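## Task

Fill the kit tray at the +y end of the table with two U711 parts (order says rack A, bay 3) and one U097 part (order says rack B, bay 2). The racks line up along the table: A is the one farthest from the tray, then B, then C, and in every rack bay 1 is the bay farthest from the tray. One of these two locations is wrong, so trust the part number labelled on each bin. Any bin that gets pushed must be returned to its own spot in its rack, lying flat behind its shelf lip, or the task fails. Parts count only if they stay in the tray without the robot holding them; at the end, open the gripper and move away.

## Robot and tools

Robot: a single six-joint arm with a parallel gripper, mounted on a carriage that travels along a floor track (the device named rail). Rows steer only the arm; the carriage moves only through rail commands.

Scene frame (used for every reported pose): fixed to the table, table top at z = 0, +z up. The track lies along y at x = 0; y = 0 is where rail position_m reads 0. The arm base sits at x = 0, y about equal to position_m, z = 0.03 m, facing +x. The table edge starts at x = 0.31 m. Reported hand position gets less accurate at long reach.

Gripper axes: fingers point along the gripper's +z, and close/open along its y. end_effector_position is the spot between the pads when shut; the fingertips stick out about 33 mm past it when closed and 9 mm when fully open. Closing pushes the tips roughly 24 mm farther from the arm, so keep that clearance above surfaces.

Tool execute_actions, argument actions: a list run in order. Each action is an object with any of: rows, steps, until, rail. An empty list just returns the current state and images.
- rows: 1 to 15 rows, one per control step (1/30 s). There is one arm, so each row is a single list of 9 numbers, each in [-1, 1], ordered dx, dy, dz, rx, ry, rz, position, force_limit, speed.
- dx, dy, dz, rx, ry, rz: an offset (not a pose) expressed in the gripper's own axes, measured from the gripper pose at the start of the action (for a call's first action, the last pose a result reported). Every row is relative to that same start, not to the row before. Scale: 1.0 = 0.6 m for dx/dy/dz, 180 degrees for rotation; rx, ry, rz form one rotation vector. Per step the target is clipped to 70 mm and 16 degrees from the measured pose, and position wins over orientation if both cannot be met. Ramp offsets gradually (e.g. +0.01 per row = 6 mm per step) to avoid jerks.
- position (absolute finger command): +1 fully open (140 mm), about -0.8 pads touching, -1 close until blocked. force_limit: about 14 N at -1, 60 N at 0, 107 N at +1. speed: about 30 mm/s at -1, 140 at 0, 250 at +1.
- steps: 1 to 450, default 15, never fewer than the row count. After the last row the arm and gripper keep heading for that row's target; give long moves enough steps, and if a move is cut short send the remainder in a new action rather than relying on a hold.
- until: ends the action early when all listed conditions hold (it does not halt motion). Forms: {"rail": {"field": value}} or [comparison, value] with =, !=, <, <=, >, >= (numbers need a comparison); {"all": {"status": "ended"}} once nothing reads moving; {"any": {"status": "ended"}} once some motion active in this action has finished.
- rail: position_m is an absolute carriage target in metres, -2 to 2; speed_m_s is top speed 0.01 to 1 (starts at 1, persists); {"stop": true} alone halts it. Acceleration and braking are 2 m/s2; arrival means within 1.4 mm. Wait with until {"rail": {"position_status": ["!=", "moving"]}}, and let it arrive before placing the gripper at scene points or ending. A target that rides during carriage motion moves with it. Any out-of-range value or unknown name rejects the whole call.

Rail statuses: moving, done, stopped, contact_stop (blocked, pushed over ~320 N; may roll back ~0.5 s, so reread position_m), time_out (check for an obstruction, clear it, resend), stopped_with_arm (the arm was held back; send followable rows, then resend position_m). position_answer: taken or not_taken (resend).

Results: end_effector_position (m), end_effector_quat_wxyz, velocities (m/s, rad/s), Joint positions/velocities ordered rail, waist, shoulder, elbow, forearm roll, wrist pitch, wrist roll; Hand target is the controller's current goal. "pose unreachable" means the clearance check altered or blocked the target; the arm rests soon after, and the call continues. object_status: 0 moving, 1 blocked while opening, 2 blocked while closing (a grip), 3 reached target or pads met. After closing with -1, confirm 2. To squeeze harder while at 2, raise force_limit and switch position between -1 and -0.98. position_measured is in counts: 3 open, 230 pads touching.

Tool zoom_image: camera is cam_low (672x504, fixed, near x 1.67, y -0.25, z 0.09 looking back toward -x) or cam_wrist (616x616 fisheye on the hand); region [x0, y0, x1, y1] in that image's pixels from the top-left, at most 504 by 504. Use it to read bin labels.

Tool finished_scene: scene = number of the current scene. Final and irreversible; call it only after parts rest in the tray, the gripper is open and withdrawn, and the carriage has stopped.

Faults and cautions: if joint contact torque reaches its limit (waist 306, shoulder 306, elbow 144, forearm roll 40.5, wrist pitch 40.5, wrist roll 40.5 N m, including load weight) or any outside force reaches 144 N, the arm halts 10 s, yields to the contact, and the rest of the call is dropped. Holding loads heats motors; a MOTOR HOT warning precedes an OVER-TEMPERATURE FAULT brake. The robot keeps the last command while you plan. Parts may get briefly tugged or loose items nudged. Never drop or knock anything off the table, avoid slamming or shoving bins, and restore any displaced bin flat behind its shelf lip.

Each tool is called as name([rows], argument=value, ...), one row to a line, values as JSON.

## Session

execute_actions(actions=[])

Scene clock: 0.00 s.
end_effector_position=(+0.6342, -1.8632, +0.1009) position_measured=3 object_status=3 end_effector_quat_wxyz=(+0.212, +0.450, +0.858, -0.128) end_effector_velocity=(+0.000, +0.000, +0.000) end_effector_angular_velocity=(+0.000, +0.000, +0.000)
Joint positions: [-0.931 -1.001  0.816  1.15  -0.017  0.676 -1.595]
Joint velocities: [0. 0. 0. 0. 0. 0. 0.]
Hand target: +0.634, -1.863, +0.101; +0.212, +0.450, +0.858, -0.128
rail: position_m=-0.931 position_m_goal=-0.931 speed_m_s=1.00 position_status=done position_answer=taken refusals=0
camera_calibration (this result's frames):
cam_wrist: T_world_to_cam=[[0.859419, 0.511263, 0.00302856, 0.412443], [0.309847, -0.525538, 0.792341, -1.2606], [0.406686, -0.680014, -0.610071, -1.28059], [0, 0, 0, 1]] pos_world=[0.556931, -1.74418, 0.216325]

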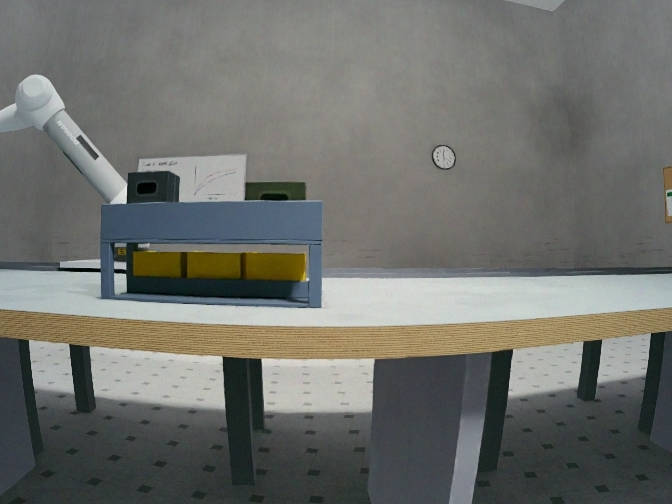

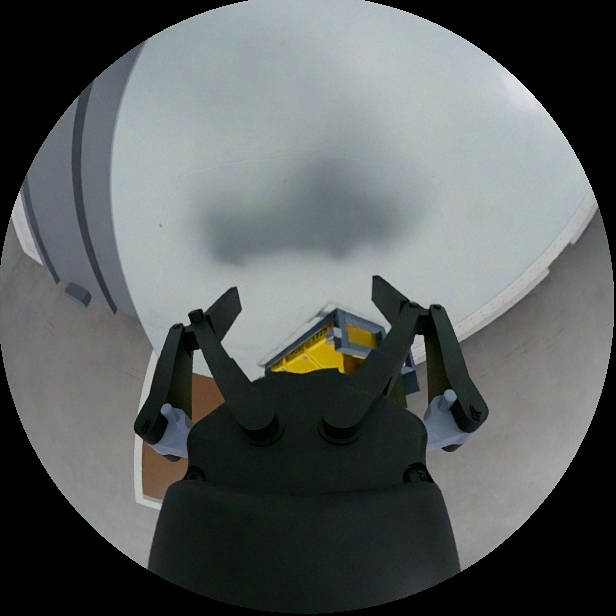

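execute_actions([
  {"rows":[[0.02,0,-0.03,0,0.01,0.01,-0.42,0,0],[0.05,0.02,-0.07,0,0.03,0.04,-0.42,0,0],[0.1,0.05,-0.12,0,0.05,0.07,-0.42,0,0],[0.16,0.1,-0.17,0,0.07,0.1,-0.42,0,0],[0.22,0.15,-0.21,0,0.09,0.13,-0.42,0,0],[0.29,0.2,-0.25,0,0.11,0.16,-0.42,0,0],[0.36,0.26,-0.3,-0.004,0.13,0.18,-0.42,0,0],[0.96,0.73,-0.7,-0.004,0.143,0.199,-0.42,0,0]],"steps":12},
  {"rail":{"position_m":-2},"steps":60},
])

zoom_image(camera="cam_wrist", region=[300,130,500,360])

Scene clock: 19.70 s.
end_effector_position=(+0.6171, -2.7373, +0.1322) position_measured=182 object_status=3 end_effector_quat_wxyz=(+0.058, +0.696, +0.714, +0.044) end_effector_velocity=(-0.000, -0.000, -0.000) end_effector_angular_velocity=(+0.000, +0.000, -0.000)
Joint positions: [-2.    -0.946  0.704  1.221  0.118  1.119 -1.018]
Joint velocities: [ 0. -0.  0. -0.  0. -0.  0.]
Hand target: +0.617, -2.737, +0.132; +0.058, +0.696, +0.714, +0.044
Off the commanded pose: 0.639 m, 2 deg.
rail: position_m=-2.000 position_m_goal=-2.000 speed_m_s=1.00 position_status=done position_answer=taken refusals=0
The robot is now too far from its last target to be sent on to it, so it has given that target up until you send rows again.
camera_calibration (this result's frames):
cam_wrist: T_world_to_cam=[[0.988928, -0.0421749, 0.142278, -0.739268], [-0.0976365, -0.906936, 0.409798, -2.48149], [0.111754, -0.419153, -0.901012, -0.914381], [0, 0, 0, 1]] pos_world=[0.590984, -2.665, 0.298225]

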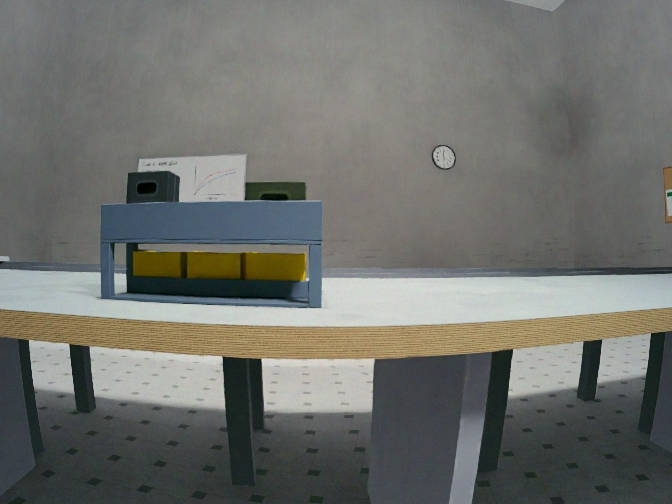

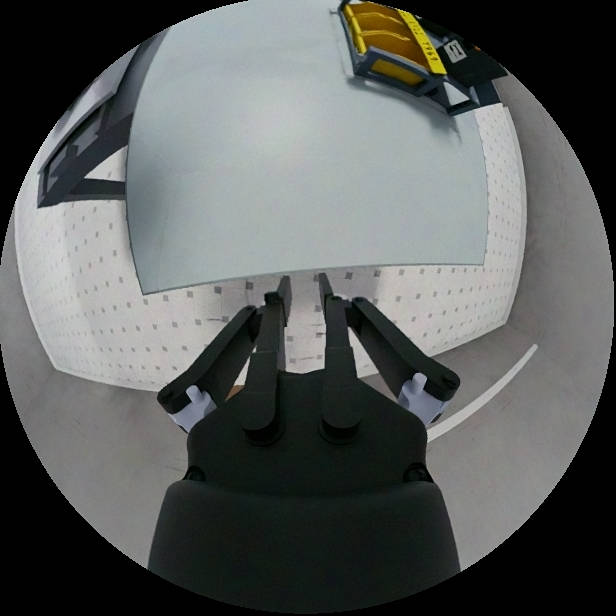

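Region (300, 130, 500, 360) of cam_wrist's 616x616 image, scaled by 2.191, with more detail than that image has; it fills the left 438 columns of this view, and the rest is white.

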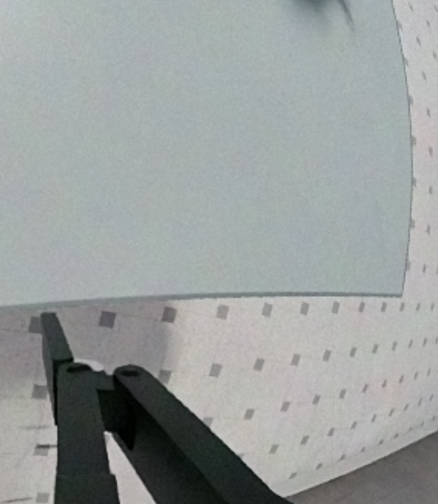

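execute_actions([
  {"rows":[[0.02,-0.01,-0.02,0,0,0,-0.42,0,0],[0.06,-0.01,-0.05,0,0,0,-0.42,0,0],[0.12,-0.01,-0.08,0,0,0,-0.42,0,0],[0.97,0,-0.1,0,0,0.008,-0.42,0,0]],"steps":55},
])

zoom_image(camera="cam_wrist", region=[310,110,510,340])

Scene clock: 29.20 s.
end_effector_position=(+0.5953, -2.1546, +0.1787) position_measured=182 object_status=3 end_effector_quat_wxyz=(+0.058, +0.705, +0.705, +0.045) end_effector_velocity=(+0.000, +0.000, +0.000) end_effector_angular_velocity=(-0.000, -0.000, +0.000)
Joint positions: [-2.    -0.325  0.141  1.972  0.036  0.885 -0.347]
Joint velocities: [ 0.  0.  0. -0. -0.  0.  0.]
Hand target: +0.595, -2.155, +0.179; +0.058, +0.705, +0.705, +0.045
Off the commanded pose: 0.001 m, 0 deg.
rail: position_m=-2.000 position_m_goal=-2.000 speed_m_s=1.00 position_status=done position_answer=taken refusals=0
camera_calibration (this result's frames):
cam_wrist: T_world_to_cam=[[0.987433, -0.0670446, 0.143112, -0.752599], [-0.1204, -0.905722, 0.406413, -1.95743], [0.102372, -0.418537, -0.902412, -0.618714], [0, 0, 0, 1]] pos_world=[0.570806, -2.0823, 0.344898]

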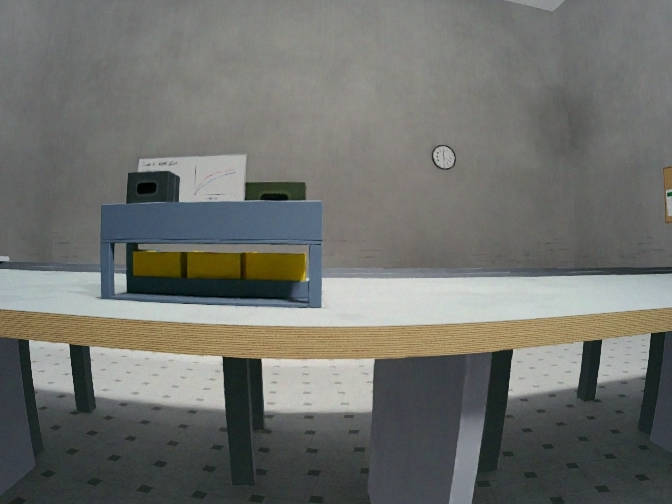

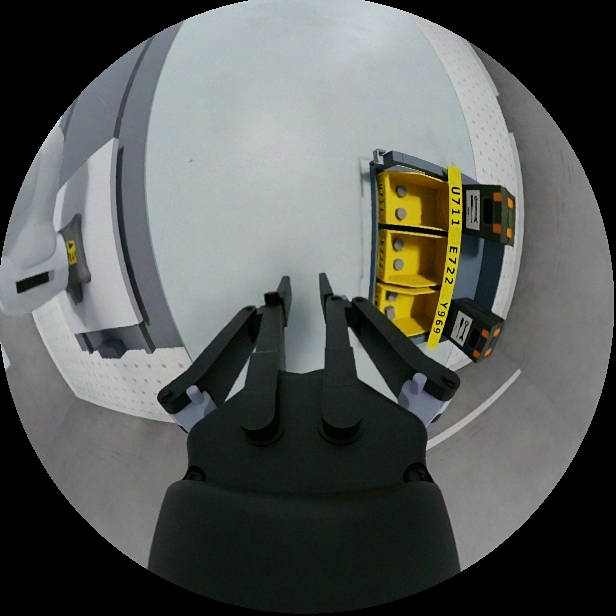

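Region (310, 110, 510, 340) of cam_wrist's 616x616 image, scaled by 2.191, with more detail than that image has; it fills the left 438 columns of this view, and the rest is white.

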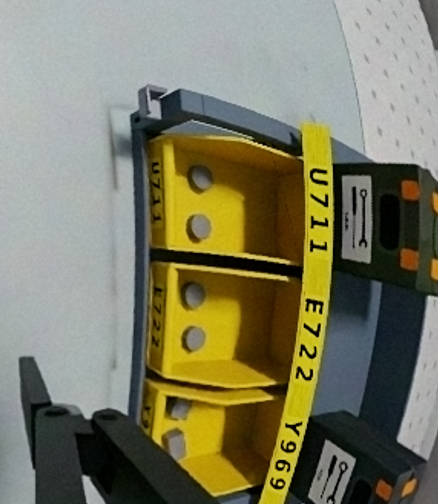

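execute_actions([
  {"rows":[[0.01,0.02,0.005,0,0,0,-0.42,0,0],[0.025,0.05,0.01,0,0,0,-0.42,0,0],[0.04,0.085,0.02,0,0,0,-0.42,0,0],[0.055,0.12,0.03,0,0,0,-0.42,0,0],[0.07,0.155,0.04,0,0,0,-0.42,0,0],[0.09,0.19,0.05,0,0,0,-0.42,0,0],[0.11,0.225,0.062,0,0,0,-0.42,0,0],[0.125,0.26,0.075,0,0,0,-0.42,0,0],[0.14,0.29,0.09,0,0,0,-0.42,0,0],[0.157,0.323,0.105,0,0,0,-0.42,0,0],[0.157,0.323,0.12,0,0,0,-0.42,0,0],[0.157,0.323,0.135,0,0,0,-0.42,0,0]],"steps":26},
])

zoom_image(camera="cam_wrist", region=[220,210,400,360])

Scene clock: 46.03 s.
end_effector_position=(+0.7991, -2.0621, +0.1251) position_measured=182 object_status=3 end_effector_quat_wxyz=(+0.058, +0.705, +0.705, +0.045) end_effector_velocity=(+0.000, +0.000, -0.001) end_effector_angular_velocity=(+0.000, +0.001, +0.000)
Joint positions: [-2.    -0.12   0.454  1.654 -0.002  0.888 -0.119]
Joint velocities: [ 0.     0.     0.002 -0.001 -0.     0.001  0.   ]
Hand target: +0.799, -2.062, +0.125; +0.058, +0.705, +0.705, +0.045
Off the commanded pose: 0.001 m, 0 deg.
rail: position_m=-2.000 position_m_goal=-2.000 speed_m_s=1.00 position_status=done position_answer=taken refusals=0
camera_calibration (this result's frames):
cam_wrist: T_world_to_cam=[[0.9874, -0.0670225, 0.143347, -0.93989], [-0.12047, -0.905748, 0.406333, -1.82732], [0.102603, -0.418483, -0.902411, -0.64929], [0, 0, 0, 1]] pos_world=[0.77453, -1.9898, 0.291304]

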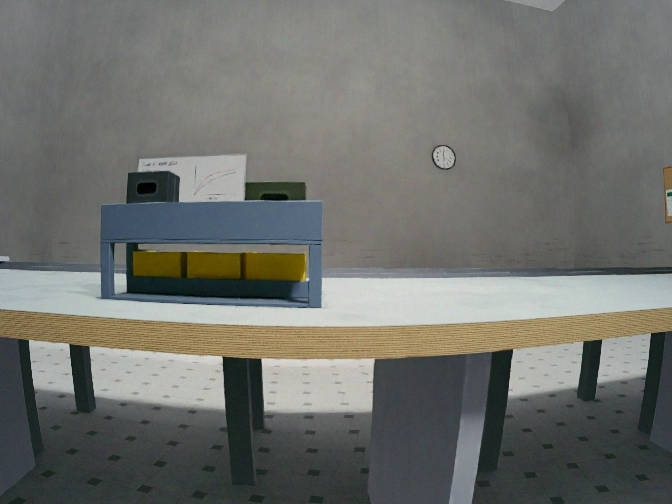

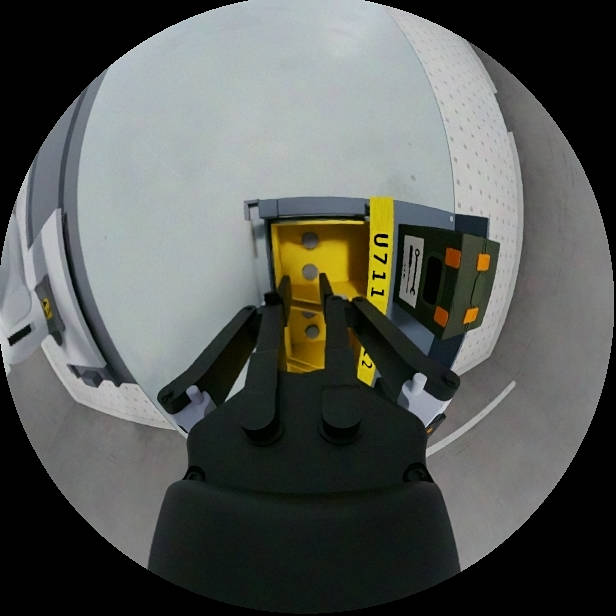

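Region (220, 210, 400, 360) of cam_wrist's 616x616 image, scaled by 2.800, with more detail than that image has.

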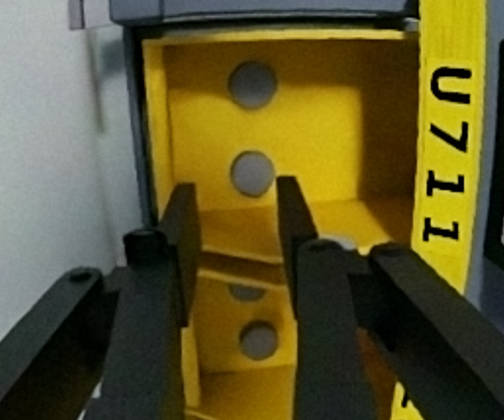

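execute_actions([
  {"rows":[[0.002,0.005,0.005,0,0,0,-0.42,0,0],[0.004,0.01,0.012,0,0,0,-0.42,0,0],[0.006,0.015,0.02,0,0,0,-0.42,0,0],[0.006,0.015,0.027,0,0,0,-0.42,0,0],[0.006,0.015,0.034,0,0,0,-0.42,0,0],[0.006,0.015,0.041,0,0,0,-0.42,0,0],[0.006,0.015,0.048,0,0,0,-0.42,0,0],[0.006,0.015,0.054,0,0,0,-0.42,0,0],[0.006,0.015,0.06,0,0,0,-0.42,0,0],[0.006,0.015,0.066,0,0,0,-0.42,0,0],[0.006,0.015,0.072,0,0,0,-0.42,0,0],[0.006,0.015,0.077,0,0,0,-0.42,0,0]],"steps":19},
])

zoom_image(camera="cam_wrist", region=[220,210,400,360])

Scene clock: 58.70 s.
end_effector_position=(+0.8147, -2.0594, +0.0808) position_measured=182 object_status=3 end_effector_quat_wxyz=(+0.058, +0.705, +0.705, +0.045) end_effector_velocity=(+0.000, +0.000, -0.001) end_effector_angular_velocity=(+0.000, +0.000, -0.000)
Joint positions: [-2.    -0.114  0.513  1.652 -0.003  0.83  -0.112]
Joint velocities: [ 0.     0.     0.001  0.001  0.    -0.002  0.   ]
Hand target: +0.815, -2.059, +0.081; +0.058, +0.705, +0.705, +0.045
Off the commanded pose: 0.000 m, 0 deg.
rail: position_m=-2.000 position_m_goal=-2.000 speed_m_s=1.00 position_status=done position_answer=taken refusals=0
camera_calibration (this result's frames):
cam_wrist: T_world_to_cam=[[0.987393, -0.0669554, 0.143433, -0.948636], [-0.120446, -0.905748, 0.406341, -1.80496], [0.102707, -0.418494, -0.902394, -0.689837], [0, 0, 0, 1]] pos_world=[0.790127, -1.98705, 0.246992]

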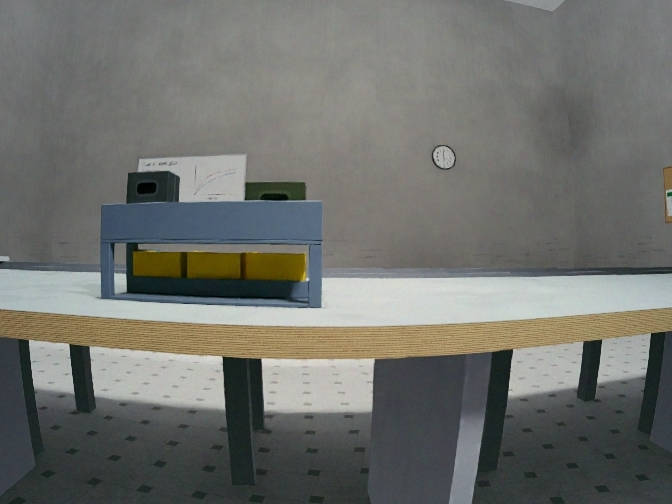

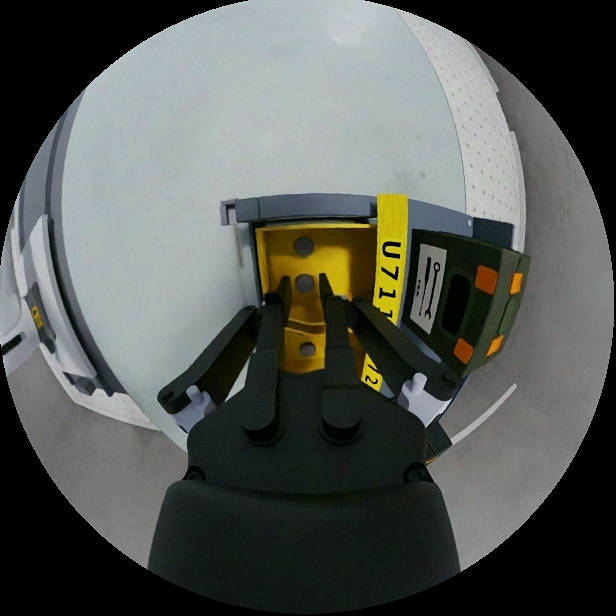

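Region (220, 210, 400, 360) of cam_wrist's 616x616 image, scaled by 2.800, with more detail than that image has.

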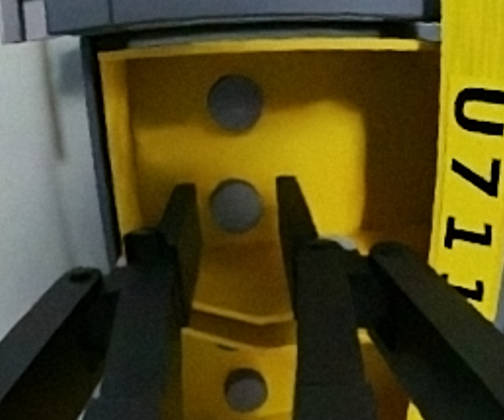

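execute_actions([
  {"rows":[[0,0,0.004,0,0,0,-0.43,0,0],[0,0,0.009,0,0,0,-0.43,0,0],[0,0,0.014,0,0,0,-0.43,0,0],[0,0,0.019,0,0,0,-0.43,0,0],[0,0,0.024,0,0,0,-0.43,0,0],[0,0,0.028,0,0,0,-0.43,0,0],[0,0,0.032,0,0,0,-0.43,0,0],[0,0,0.036,0,0,0,-0.43,0,0],[0,0,0.04,0,0,0,-0.43,0,0],[0,0,0.043,0,0,0,-0.43,0,0],[0,0,0.046,0,0,0,-0.43,0,0],[0,0,0.049,0,0,0,-0.43,0,0],[0,0,0.052,0,0,0,-0.43,0,0],[0,0,0.055,0,0,0,-0.43,0,0]],"steps":21},
  {"rows":[[0,0,0,0,0,0,-1,0.3,-0.6]],"steps":16},
])

zoom_image(camera="cam_wrist", region=[220,210,400,360])

Scene clock: 70.37 s.
end_effector_position=(+0.8195, -2.0600, +0.0482) position_measured=203 object_status=2 end_effector_quat_wxyz=(+0.058, +0.705, +0.705, +0.045) end_effector_velocity=(-0.000, +0.000, -0.000) end_effector_angular_velocity=(-0.000, +0.000, +0.000)
Joint positions: [-2.    -0.114  0.55   1.661 -0.003  0.784 -0.112]
Joint velocities: [ 0.  0.  0.  0. -0.  0.  0.]
Hand target: +0.819, -2.060, +0.048; +0.058, +0.705, +0.705, +0.045
Off the commanded pose: 0.000 m, 0 deg.
rail: position_m=-2.000 position_m_goal=-2.000 speed_m_s=1.00 position_status=done position_answer=taken refusals=0
camera_calibration (this result's frames):
cam_wrist: T_world_to_cam=[[0.987388, -0.066907, 0.14349, -0.94863], [-0.120425, -0.905753, 0.406337, -1.79173], [0.102779, -0.418492, -0.902386, -0.720014], [0, 0, 0, 1]] pos_world=[0.794899, -1.98765, 0.214433]

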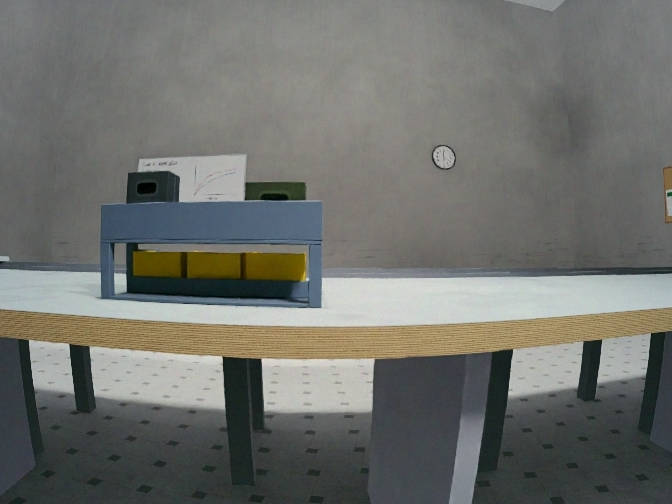

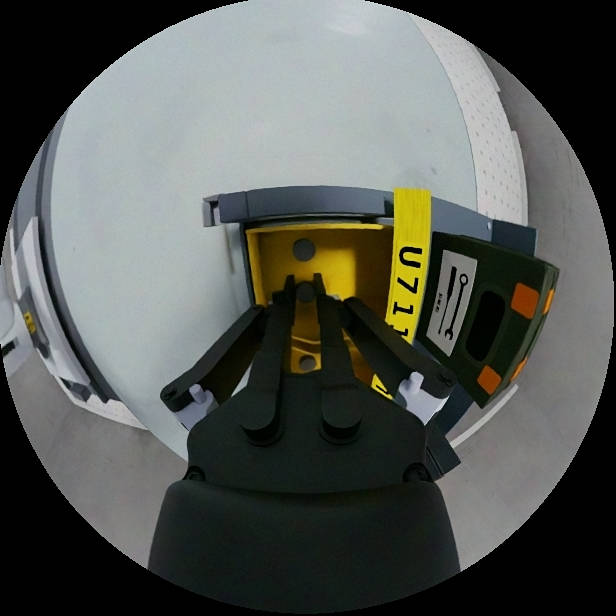

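Region (220, 210, 400, 360) of cam_wrist's 616x616 image, scaled by 2.800, with more detail than that image has.

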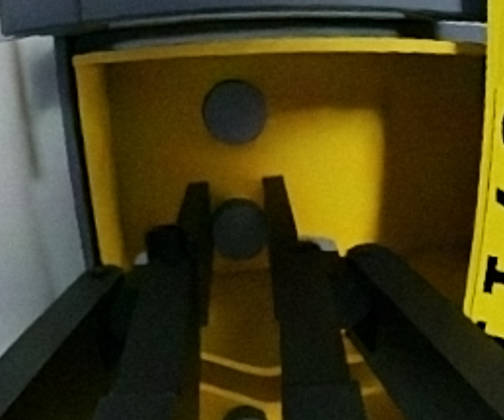

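execute_actions([
  {"rows":[[0,0,-0.004,0,0,0,-1,0.3,0],[0,0,-0.01,0,0,0,-1,0.3,0],[0,0,-0.02,0,0,0,-1,0.3,0],[0,0,-0.035,0,0,0,-1,0.3,0],[0,0,-0.05,0,0,0,-1,0.3,0],[0,0,-0.067,0,0,0,-1,0.3,0],[0,0,-0.085,0,0,0,-1,0.3,0],[0,0,-0.103,0,0,0,-1,0.3,0],[0,0,-0.12,0,0,0,-1,0.3,0],[0,0,-0.137,0,0,0,-1,0.3,0],[0,-0.01,-0.153,0,0,0,-1,0.3,0],[0,-0.02,-0.17,0,0,0,-1,0.3,0],[0,-0.04,-0.185,0,0,0,-1,0.3,0],[0,-0.06,-0.2,0,0,0,-1,0.3,0]],"steps":17},
  {"rows":[[0,-0.025,-0.004,0,0,0,-1,0.3,0],[0,-0.05,-0.008,0,0,0,-1,0.3,0],[0,-0.075,-0.012,0,0,0,-1,0.3,0],[0,-0.1,-0.016,0,0,0,-1,0.3,0],[0,-0.125,-0.02,0,0,0,-1,0.3,0],[0,-0.15,-0.024,0,0,0,-1,0.3,0],[0,-0.175,-0.028,0,0,0,-1,0.3,0],[0,-0.2,-0.032,0,0,0,-1,0.3,0],[0.02,-0.225,-0.036,0,0,0,-1,0.3,0],[0.04,-0.25,-0.04,0,0,0,-1,0.3,0],[0.06,-0.27,-0.04,0,0,0,-1,0.3,0],[0.08,-0.27,-0.04,0,0,0,-1,0.3,0],[0.1,-0.27,-0.04,0,0,0,-1,0.3,0]],"rail":{"position_m":2},"steps":200,"until":{"rail":{"position_m":[">",-0.5]}}},
])

zoom_image(camera="cam_wrist", region=[310,110,510,340])

execute_actions([
  {"steps":200,"until":{"rail":{"position_m":[">",1.25]}}},
])

zoom_image(camera="cam_wrist", region=[310,60,530,340])

Scene clock: 95.07 s.
end_effector_position=(+0.6111, -0.4958, +0.1547) position_measured=203 object_status=2 end_effector_quat_wxyz=(+0.058, +0.705, +0.705, +0.045) end_effector_velocity=(-0.000, +1.000, +0.000) end_effector_angular_velocity=(+0.000, +0.000, +0.000)
Joint positions: [-0.498 -0.045  0.158  2.003 -0.017  0.834 -0.035]
Joint velocities: [ 1. -0. -0. -0.  0.  0. -0.]
Hand target: +0.611, -0.464, +0.155; +0.058, +0.705, +0.705, +0.045
Off the commanded pose: 0.000 m, 0 deg.
rail: position_m=-0.498 position_m_goal=2.000 speed_m_s=1.00 position_status=moving position_answer=taken refusals=0
camera_calibration (this result's frames):
cam_wrist: T_world_to_cam=[[0.9873, -0.0668588, 0.144114, -0.653582], [-0.120658, -0.905675, 0.406441, -0.443165], [0.103346, -0.418668, -0.90224, 0.0516801], [0, 0, 0, 1]] pos_world=[0.586469, -0.423425, 0.320938]

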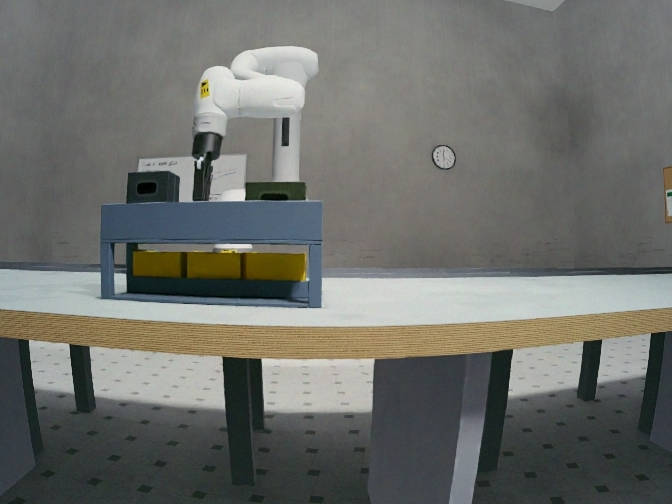

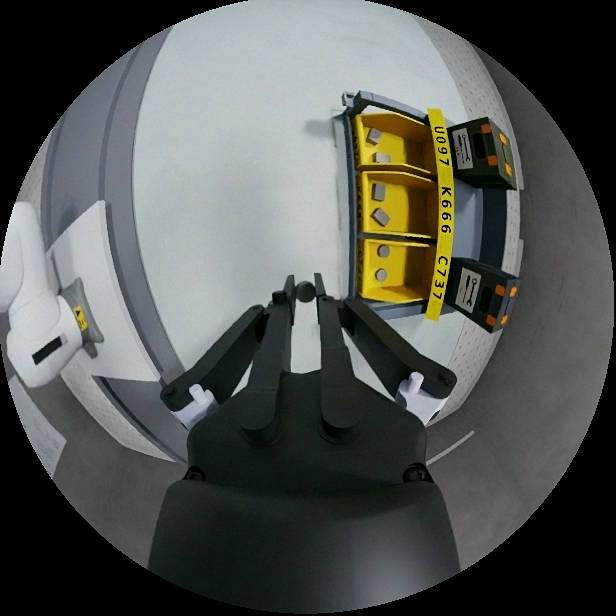

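Region (310, 110, 510, 340) of cam_wrist's 616x616 image, scaled by 2.191, with more detail than that image has; it fills the left 438 columns of this view, and the rest is white.

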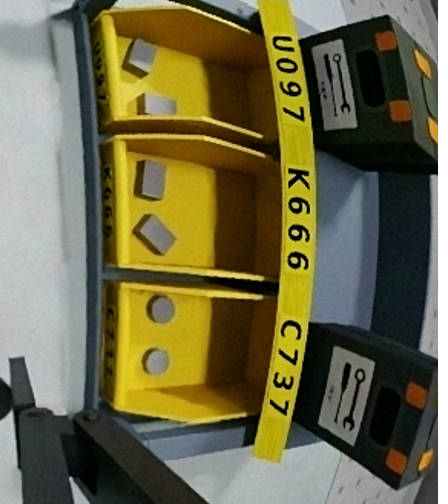

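Scene clock: 96.83 s.
end_effector_position=(+0.6111, +1.2709, +0.1547) position_measured=203 object_status=2 end_effector_quat_wxyz=(+0.058, +0.705, +0.705, +0.045) end_effector_velocity=(+0.000, +1.000, +0.000) end_effector_angular_velocity=(+0.000, -0.000, +0.000)
Joint positions: [ 1.268 -0.045  0.158  2.003 -0.017  0.834 -0.035]
Joint velocities: [ 1.  0. -0. -0.  0. -0. -0.]
Hand target: +0.611, +1.303, +0.155; +0.058, +0.705, +0.705, +0.045
Off the commanded pose: 0.000 m, 0 deg.
rail: position_m=1.268 position_m_goal=2.000 speed_m_s=1.00 position_status=moving position_answer=taken refusals=0
camera_calibration (this result's frames):
cam_wrist: T_world_to_cam=[[0.9873, -0.0668589, 0.144114, -0.535465], [-0.120659, -0.905675, 0.406441, 1.15686], [0.103346, -0.418668, -0.90224, 0.791326], [0, 0, 0, 1]] pos_world=[0.586469, 1.34324, 0.320938]

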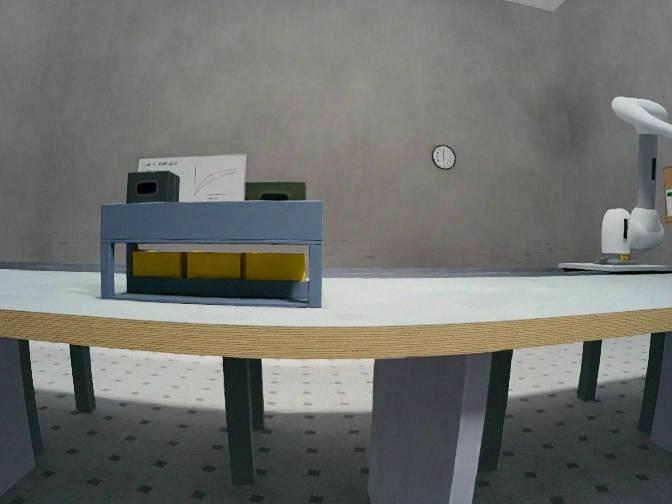

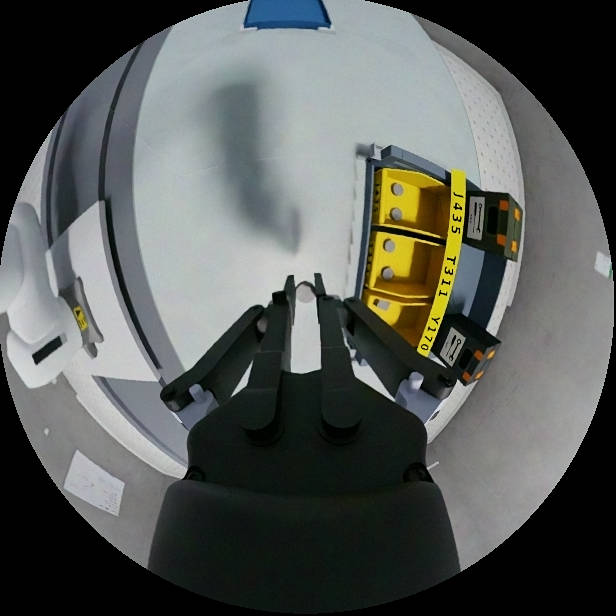

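Region (310, 60, 530, 340) of cam_wrist's 616x616 image, scaled by 1.800, with more detail than that image has; it fills the left 396 columns of this view, and the rest is white.

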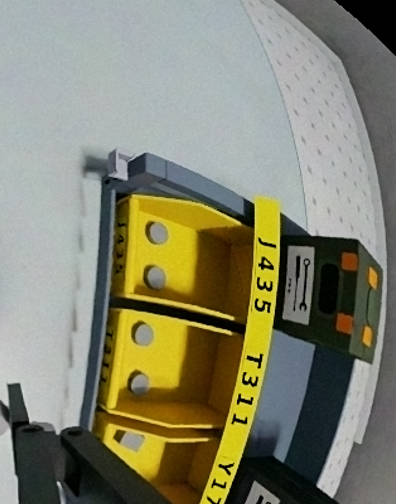

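execute_actions(actions=[])

Scene clock: 104.03 s.
end_effector_position=(+0.6111, +2.0025, +0.1547) position_measured=203 object_status=2 end_effector_quat_wxyz=(+0.058, +0.705, +0.705, +0.045) end_effector_velocity=(+0.000, +0.000, +0.000) end_effector_angular_velocity=(+0.000, -0.000, -0.000)
Joint positions: [ 2.    -0.045  0.158  2.003 -0.017  0.834 -0.035]
Joint velocities: [ 0.  0.  0. -0.  0.  0.  0.]
Hand target: +0.611, +2.002, +0.155; +0.058, +0.705, +0.705, +0.045
Off the commanded pose: 0.000 m, 0 deg.
rail: position_m=2.000 position_m_goal=2.000 speed_m_s=1.00 position_status=done position_answer=taken refusals=0
camera_calibration (this result's frames):
cam_wrist: T_world_to_cam=[[0.987304, -0.0668629, 0.144086, -0.486533], [-0.12065, -0.905676, 0.406442, 1.81943], [0.103319, -0.418665, -0.902244, 1.09763], [0, 0, 0, 1]] pos_world=[0.586465, 2.07482, 0.320938]

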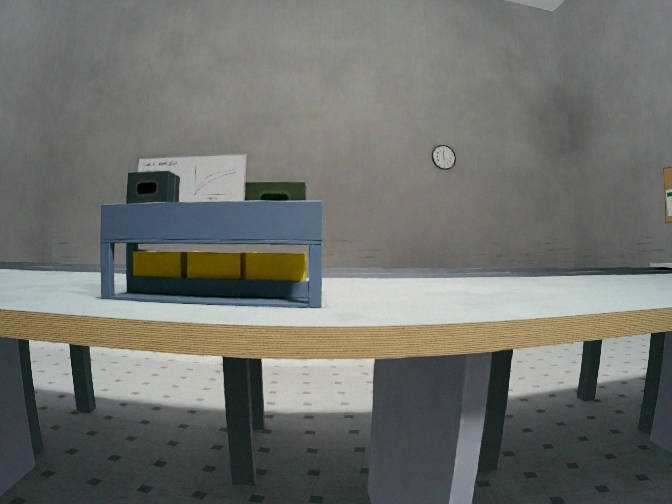

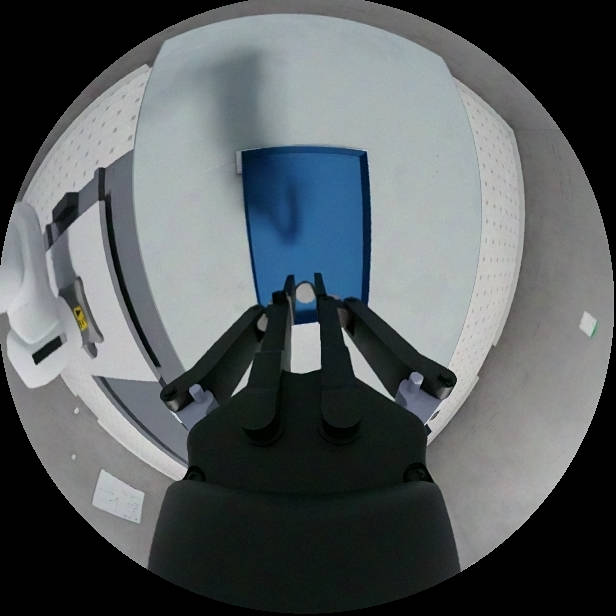

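execute_actions([
  {"rows":[[0.01,0,0.008,0,0,0,-1,0.3,0],[0.025,0,0.02,0,0,0,-1,0.3,0],[0.045,0,0.035,0,0,0,-1,0.3,0],[0.065,0,0.052,0,0,0,-1,0.3,0],[0.085,0,0.07,0,0,0,-1,0.3,0],[0.105,0,0.088,0,0,0,-1,0.3,0],[0.125,0,0.105,0,0,0,-1,0.3,0],[0.14,0,0.12,0,0,0,-1,0.3,0],[0.15,0,0.134,0,0,0,-1,0.3,0],[0.15,0,0.146,0,0,0,-1,0.3,0],[0.15,0,0.156,0,0,0,-1,0.3,0],[0.15,0,0.164,0,0,0,-1,0.3,0],[0.15,0,0.17,0,0,0,-1,0.3,0],[0.15,0,0.175,0,0,0,-1,0.3,0],[0.15,0,0.18,0,0,0,-1,0.3,0]],"steps":23},
  {"rows":[[0,0,0,0,0,0,-0.42,0,-0.3]],"steps":9},
  {"rows":[[0,0,-0.01,0,0,0,-0.42,0,0],[0,0,-0.03,0,0,0,-0.42,0,0],[0,0,-0.06,0,0,0,-0.42,0,0],[-0.02,0,-0.09,0,0,0,-0.42,0,0],[-0.05,0,-0.12,0,0,0,-0.42,0,0],[-0.09,0,-0.15,0,0,0,-0.42,0,0],[-0.13,0,-0.18,0,0,0,-0.42,0,0],[-0.17,0,-0.2,0,0,0,-0.42,0,0]],"steps":20},
  {"rail":{"position_m":-2},"steps":1},
])

Scene clock: 121.33 s.
end_effector_position=(+0.6093, +1.9907, +0.1667) position_measured=182 object_status=3 end_effector_quat_wxyz=(+0.058, +0.705, +0.705, +0.045) end_effector_velocity=(+0.000, -0.012, +0.001) end_effector_angular_velocity=(+0.003, -0.000, +0.002)
Joint positions: [ 2.    -0.066  0.143  1.995 -0.013  0.856 -0.059]
Joint velocities: [-0.013 -0.    -0.001 -0.002  0.004  0.003 -0.005]
Hand target: +0.609, +1.988, +0.167; +0.058, +0.705, +0.705, +0.045
Off the commanded pose: 0.000 m, 0 deg.
rail: position_m=2.000 position_m_goal=-2.000 speed_m_s=1.00 position_status=moving position_answer=taken refusals=0
camera_calibration (this result's frames):
cam_wrist: T_world_to_cam=[[0.987327, -0.0668442, 0.143931, -0.48721], [-0.120578, -0.905645, 0.406533, 1.80358], [0.103176, -0.418736, -0.902228, 1.10392], [0, 0, 0, 1]] pos_world=[0.584608, 2.06308, 0.332898]

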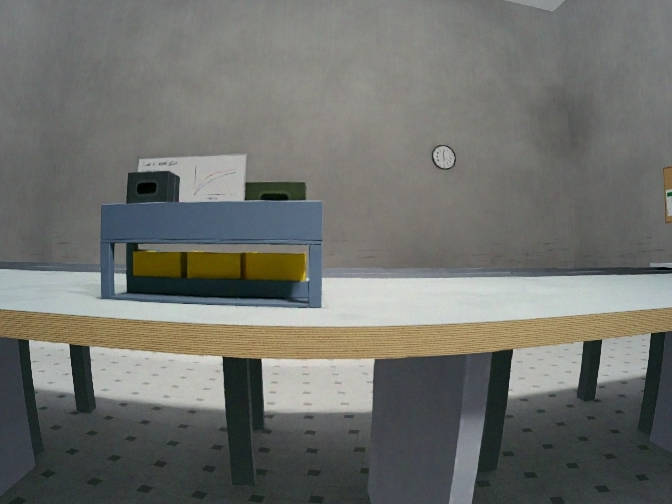

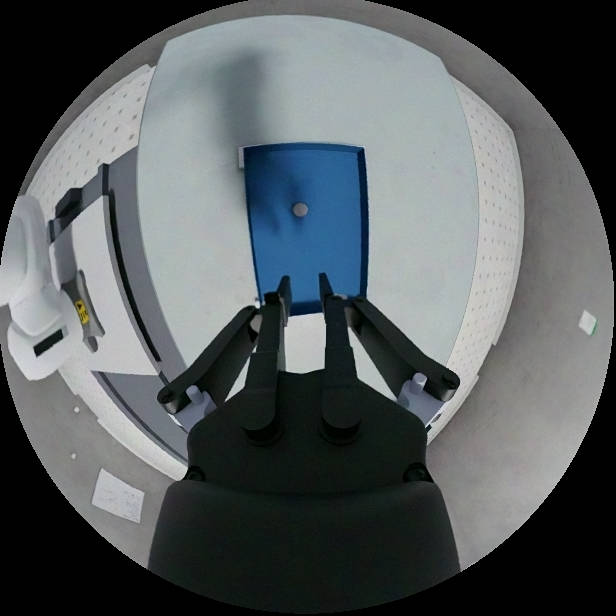

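execute_actions([
  {"steps":200,"until":{"rail":{"position_status":["!=","moving"]}}},
  {"rows":[[0,0.02,0.005,0,0,0,-0.42,0,0],[0,0.05,0.012,0,0,0,-0.42,0,0],[0,0.085,0.02,0,0,0,-0.42,0,0],[0,0.12,0.03,0,0,0,-0.42,0,0],[0,0.155,0.04,0,0,0,-0.42,0,0],[0,0.19,0.05,0,0,0,-0.42,0,0],[-0.003,0.225,0.06,0,0,0,-0.42,0,0],[-0.003,0.26,0.07,0,0,0,-0.42,0,0],[-0.003,0.29,0.08,0,0,0,-0.42,0,0],[-0.003,0.318,0.09,0,0,0,-0.42,0,0]],"steps":24},
  {"rows":[[0,0,0.008,0,0,0,-0.42,0,0],[0,0,0.017,0,0,0,-0.42,0,0],[0,0,0.027,0,0,0,-0.42,0,0],[0,0,0.037,0,0,0,-0.42,0,0],[0,0,0.047,0,0,0,-0.42,0,0],[0,0,0.056,0,0,0,-0.42,0,0],[0,0,0.064,0,0,0,-0.42,0,0],[0,0,0.071,0,0,0,-0.42,0,0],[0,0,0.078,0,0,0,-0.42,0,0],[0,0,0.084,0,0,0,-0.42,0,0],[0,0,0.09,0,0,0,-0.42,0,0],[0,0,0.096,0,0,0,-0.42,0,0],[0,0,0.101,0,0,0,-0.42,0,0]],"steps":20},
])

zoom_image(camera="cam_wrist", region=[220,210,400,360])

Scene clock: 142.47 s.
end_effector_position=(+0.8147, -2.0132, +0.0816) position_measured=182 object_status=3 end_effector_quat_wxyz=(+0.058, +0.705, +0.705, +0.045) end_effector_velocity=(+0.000, +0.000, -0.001) end_effector_angular_velocity=(+0.000, +0.001, +0.000)
Joint positions: [-2.    -0.054  0.51   1.656 -0.015  0.829 -0.044]
Joint velocities: [ 0.    -0.     0.002  0.001  0.    -0.002  0.   ]
Hand target: +0.815, -2.013, +0.081; +0.058, +0.705, +0.705, +0.045
Off the commanded pose: 0.000 m, 0 deg.
rail: position_m=-2.000 position_m_goal=-2.000 speed_m_s=1.00 position_status=done position_answer=taken refusals=0
camera_calibration (this result's frames):
cam_wrist: T_world_to_cam=[[0.987304, -0.0668174, 0.144106, -0.945386], [-0.12062, -0.905668, 0.406469, -1.76319], [0.103353, -0.41869, -0.902229, -0.670729], [0, 0, 0, 1]] pos_world=[0.790029, -1.94086, 0.247764]

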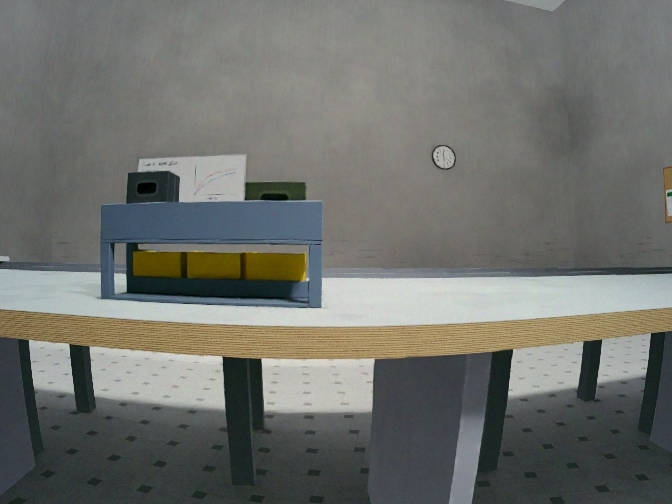

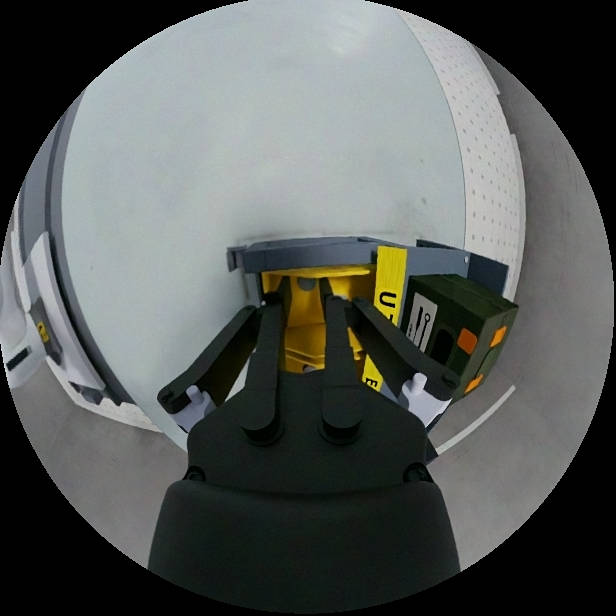

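Region (220, 210, 400, 360) of cam_wrist's 616x616 image, scaled by 2.800, with more detail than that image has.

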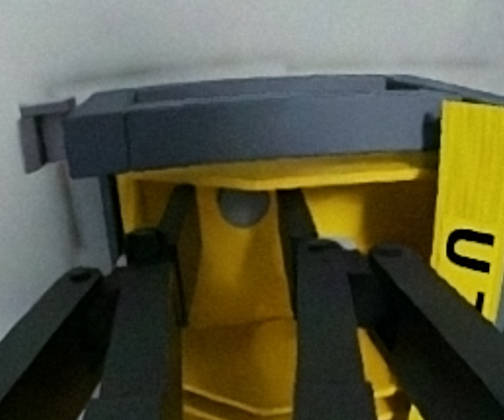

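execute_actions([
  {"rows":[[0.001,0.002,0.004,0,0,0,-0.43,0,0],[0.002,0.004,0.009,0,0,0,-0.43,0,0],[0.0025,0.004,0.014,0,0,0,-0.43,0,0],[0.0025,0.004,0.019,0,0,0,-0.43,0,0],[0.0025,0.004,0.024,0,0,0,-0.43,0,0],[0.0025,0.004,0.029,0,0,0,-0.43,0,0],[0.0025,0.004,0.033,0,0,0,-0.43,0,0],[0.0025,0.004,0.037,0,0,0,-0.43,0,0],[0.0025,0.004,0.041,0,0,0,-0.43,0,0],[0.0025,0.004,0.045,0,0,0,-0.43,0,0],[0.0025,0.004,0.048,0,0,0,-0.43,0,0],[0.0025,0.004,0.051,0,0,0,-0.43,0,0],[0.0025,0.004,0.054,0,0,0,-0.43,0,0],[0.0025,0.004,0.057,0,0,0,-0.43,0,0]],"steps":21},
  {"rows":[[0,0,0,0,0,0,-1,0.3,-0.6]],"steps":16},
])

Scene clock: 163.03 s.
end_effector_position=(+0.8221, -2.0123, +0.0481) position_measured=203 object_status=2 end_effector_quat_wxyz=(+0.058, +0.705, +0.705, +0.045) end_effector_velocity=(+0.000, +0.000, +0.000) end_effector_angular_velocity=(+0.000, -0.000, -0.000)
Joint positions: [-2.    -0.052  0.551  1.66  -0.016  0.784 -0.042]
Joint velocities: [ 0.  0. -0. -0.  0. -0. -0.]
Hand target: +0.822, -2.012, +0.048; +0.058, +0.705, +0.705, +0.045
Off the commanded pose: 0.000 m, 0 deg.
rail: position_m=-2.000 position_m_goal=-2.000 speed_m_s=1.00 position_status=done position_answer=taken refusals=0
camera_calibration (this result's frames):
cam_wrist: T_world_to_cam=[[0.987297, -0.0667748, 0.144171, -0.947694], [-0.120607, -0.905677, 0.406451, -1.74795], [0.103432, -0.418676, -0.902226, -0.701308], [0, 0, 0, 1]] pos_world=[0.797379, -1.93998, 0.214348]

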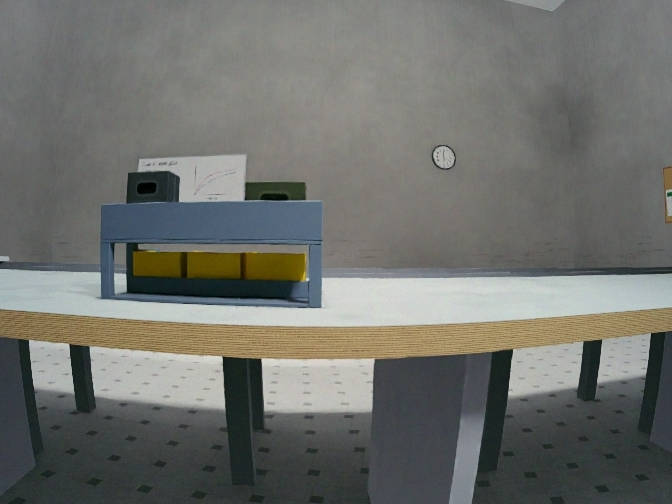

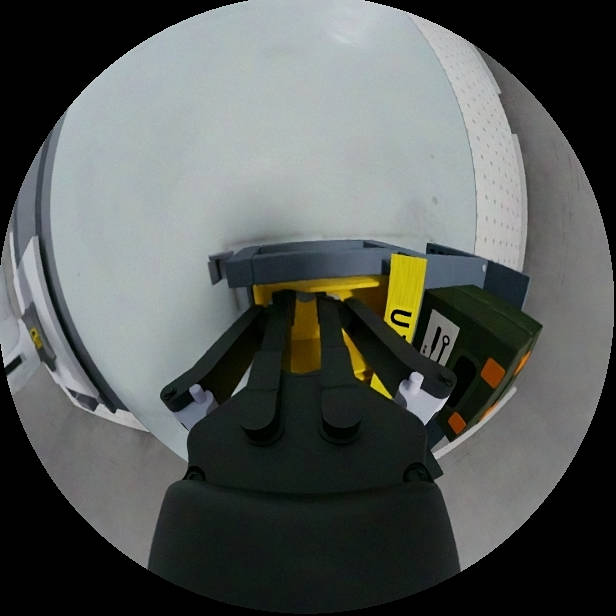

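execute_actions([
  {"rows":[[0,0,-0.004,0,0,0,-1,0.3,0],[0,0,-0.01,0,0,0,-1,0.3,0],[0,0,-0.02,0,0,0,-1,0.3,0],[0,0,-0.035,0,0,0,-1,0.3,0],[0,0,-0.05,0,0,0,-1,0.3,0],[0,0,-0.067,0,0,0,-1,0.3,0],[0,0,-0.085,0,0,0,-1,0.3,0],[0,0,-0.103,0,0,0,-1,0.3,0],[0,0,-0.12,0,0,0,-1,0.3,0],[0,0,-0.137,0,0,0,-1,0.3,0],[0,-0.01,-0.153,0,0,0,-1,0.3,0],[0,-0.02,-0.17,0,0,0,-1,0.3,0],[0,-0.04,-0.185,0,0,0,-1,0.3,0],[0,-0.06,-0.2,0,0,0,-1,0.3,0]],"steps":17},
  {"rows":[[0,-0.025,-0.004,0,0,0,-1,0.3,0],[0,-0.05,-0.008,0,0,0,-1,0.3,0],[0,-0.075,-0.012,0,0,0,-1,0.3,0],[0,-0.1,-0.016,0,0,0,-1,0.3,0],[0,-0.125,-0.02,0,0,0,-1,0.3,0],[0,-0.15,-0.024,0,0,0,-1,0.3,0],[0,-0.175,-0.028,0,0,0,-1,0.3,0],[0,-0.2,-0.032,0,0,0,-1,0.3,0],[0,-0.225,-0.036,0,0,0,-1,0.3,0],[0,-0.25,-0.04,0,0,0,-1,0.3,0],[0,-0.27,-0.04,0,0,0,-1,0.3,0]],"steps":20},
  {"rail":{"position_m":1.97},"steps":2},
])

Scene clock: 176.90 s.
end_effector_position=(+0.6136, -2.0079, +0.1556) position_measured=203 object_status=2 end_effector_quat_wxyz=(+0.059, +0.705, +0.705, +0.045) end_effector_velocity=(-0.001, +0.085, +0.000) end_effector_angular_velocity=(-0.000, +0.000, -0.001)
Joint positions: [-1.998 -0.067  0.16   1.999 -0.013  0.835 -0.059]
Joint velocities: [ 0.085 -0.001 -0.002  0.002  0.     0.    -0.   ]
Hand target: +0.613, -2.003, +0.156; +0.059, +0.705, +0.705, +0.045
Off the commanded pose: 0.000 m, 0 deg.
rail: position_m=-1.998 position_m_goal=1.970 speed_m_s=1.00 position_status=moving position_answer=taken refusals=0
camera_calibration (this result's frames):
cam_wrist: T_world_to_cam=[[0.987212, -0.0667372, 0.144771, -0.757044], [-0.120836, -0.905615, 0.406521, -1.81248], [0.103977, -0.418816, -0.902099, -0.581536], [0, 0, 0, 1]] pos_world=[0.588817, -1.93549, 0.321806]

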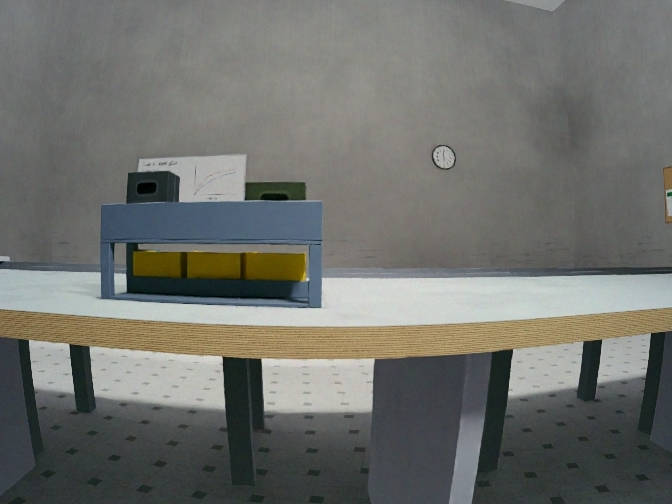

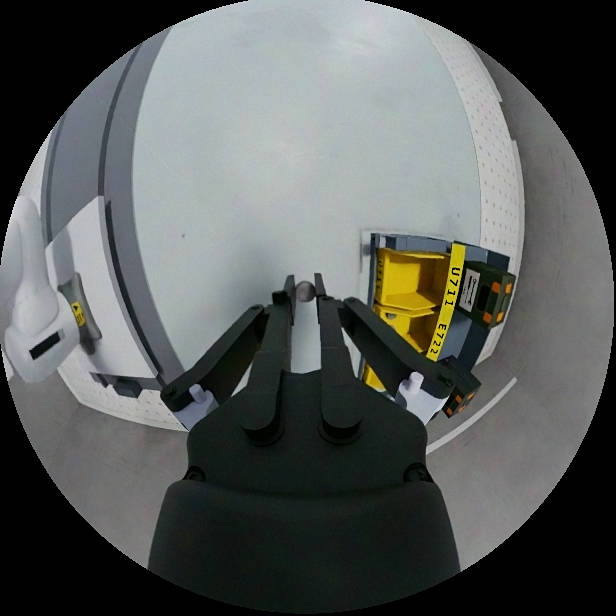

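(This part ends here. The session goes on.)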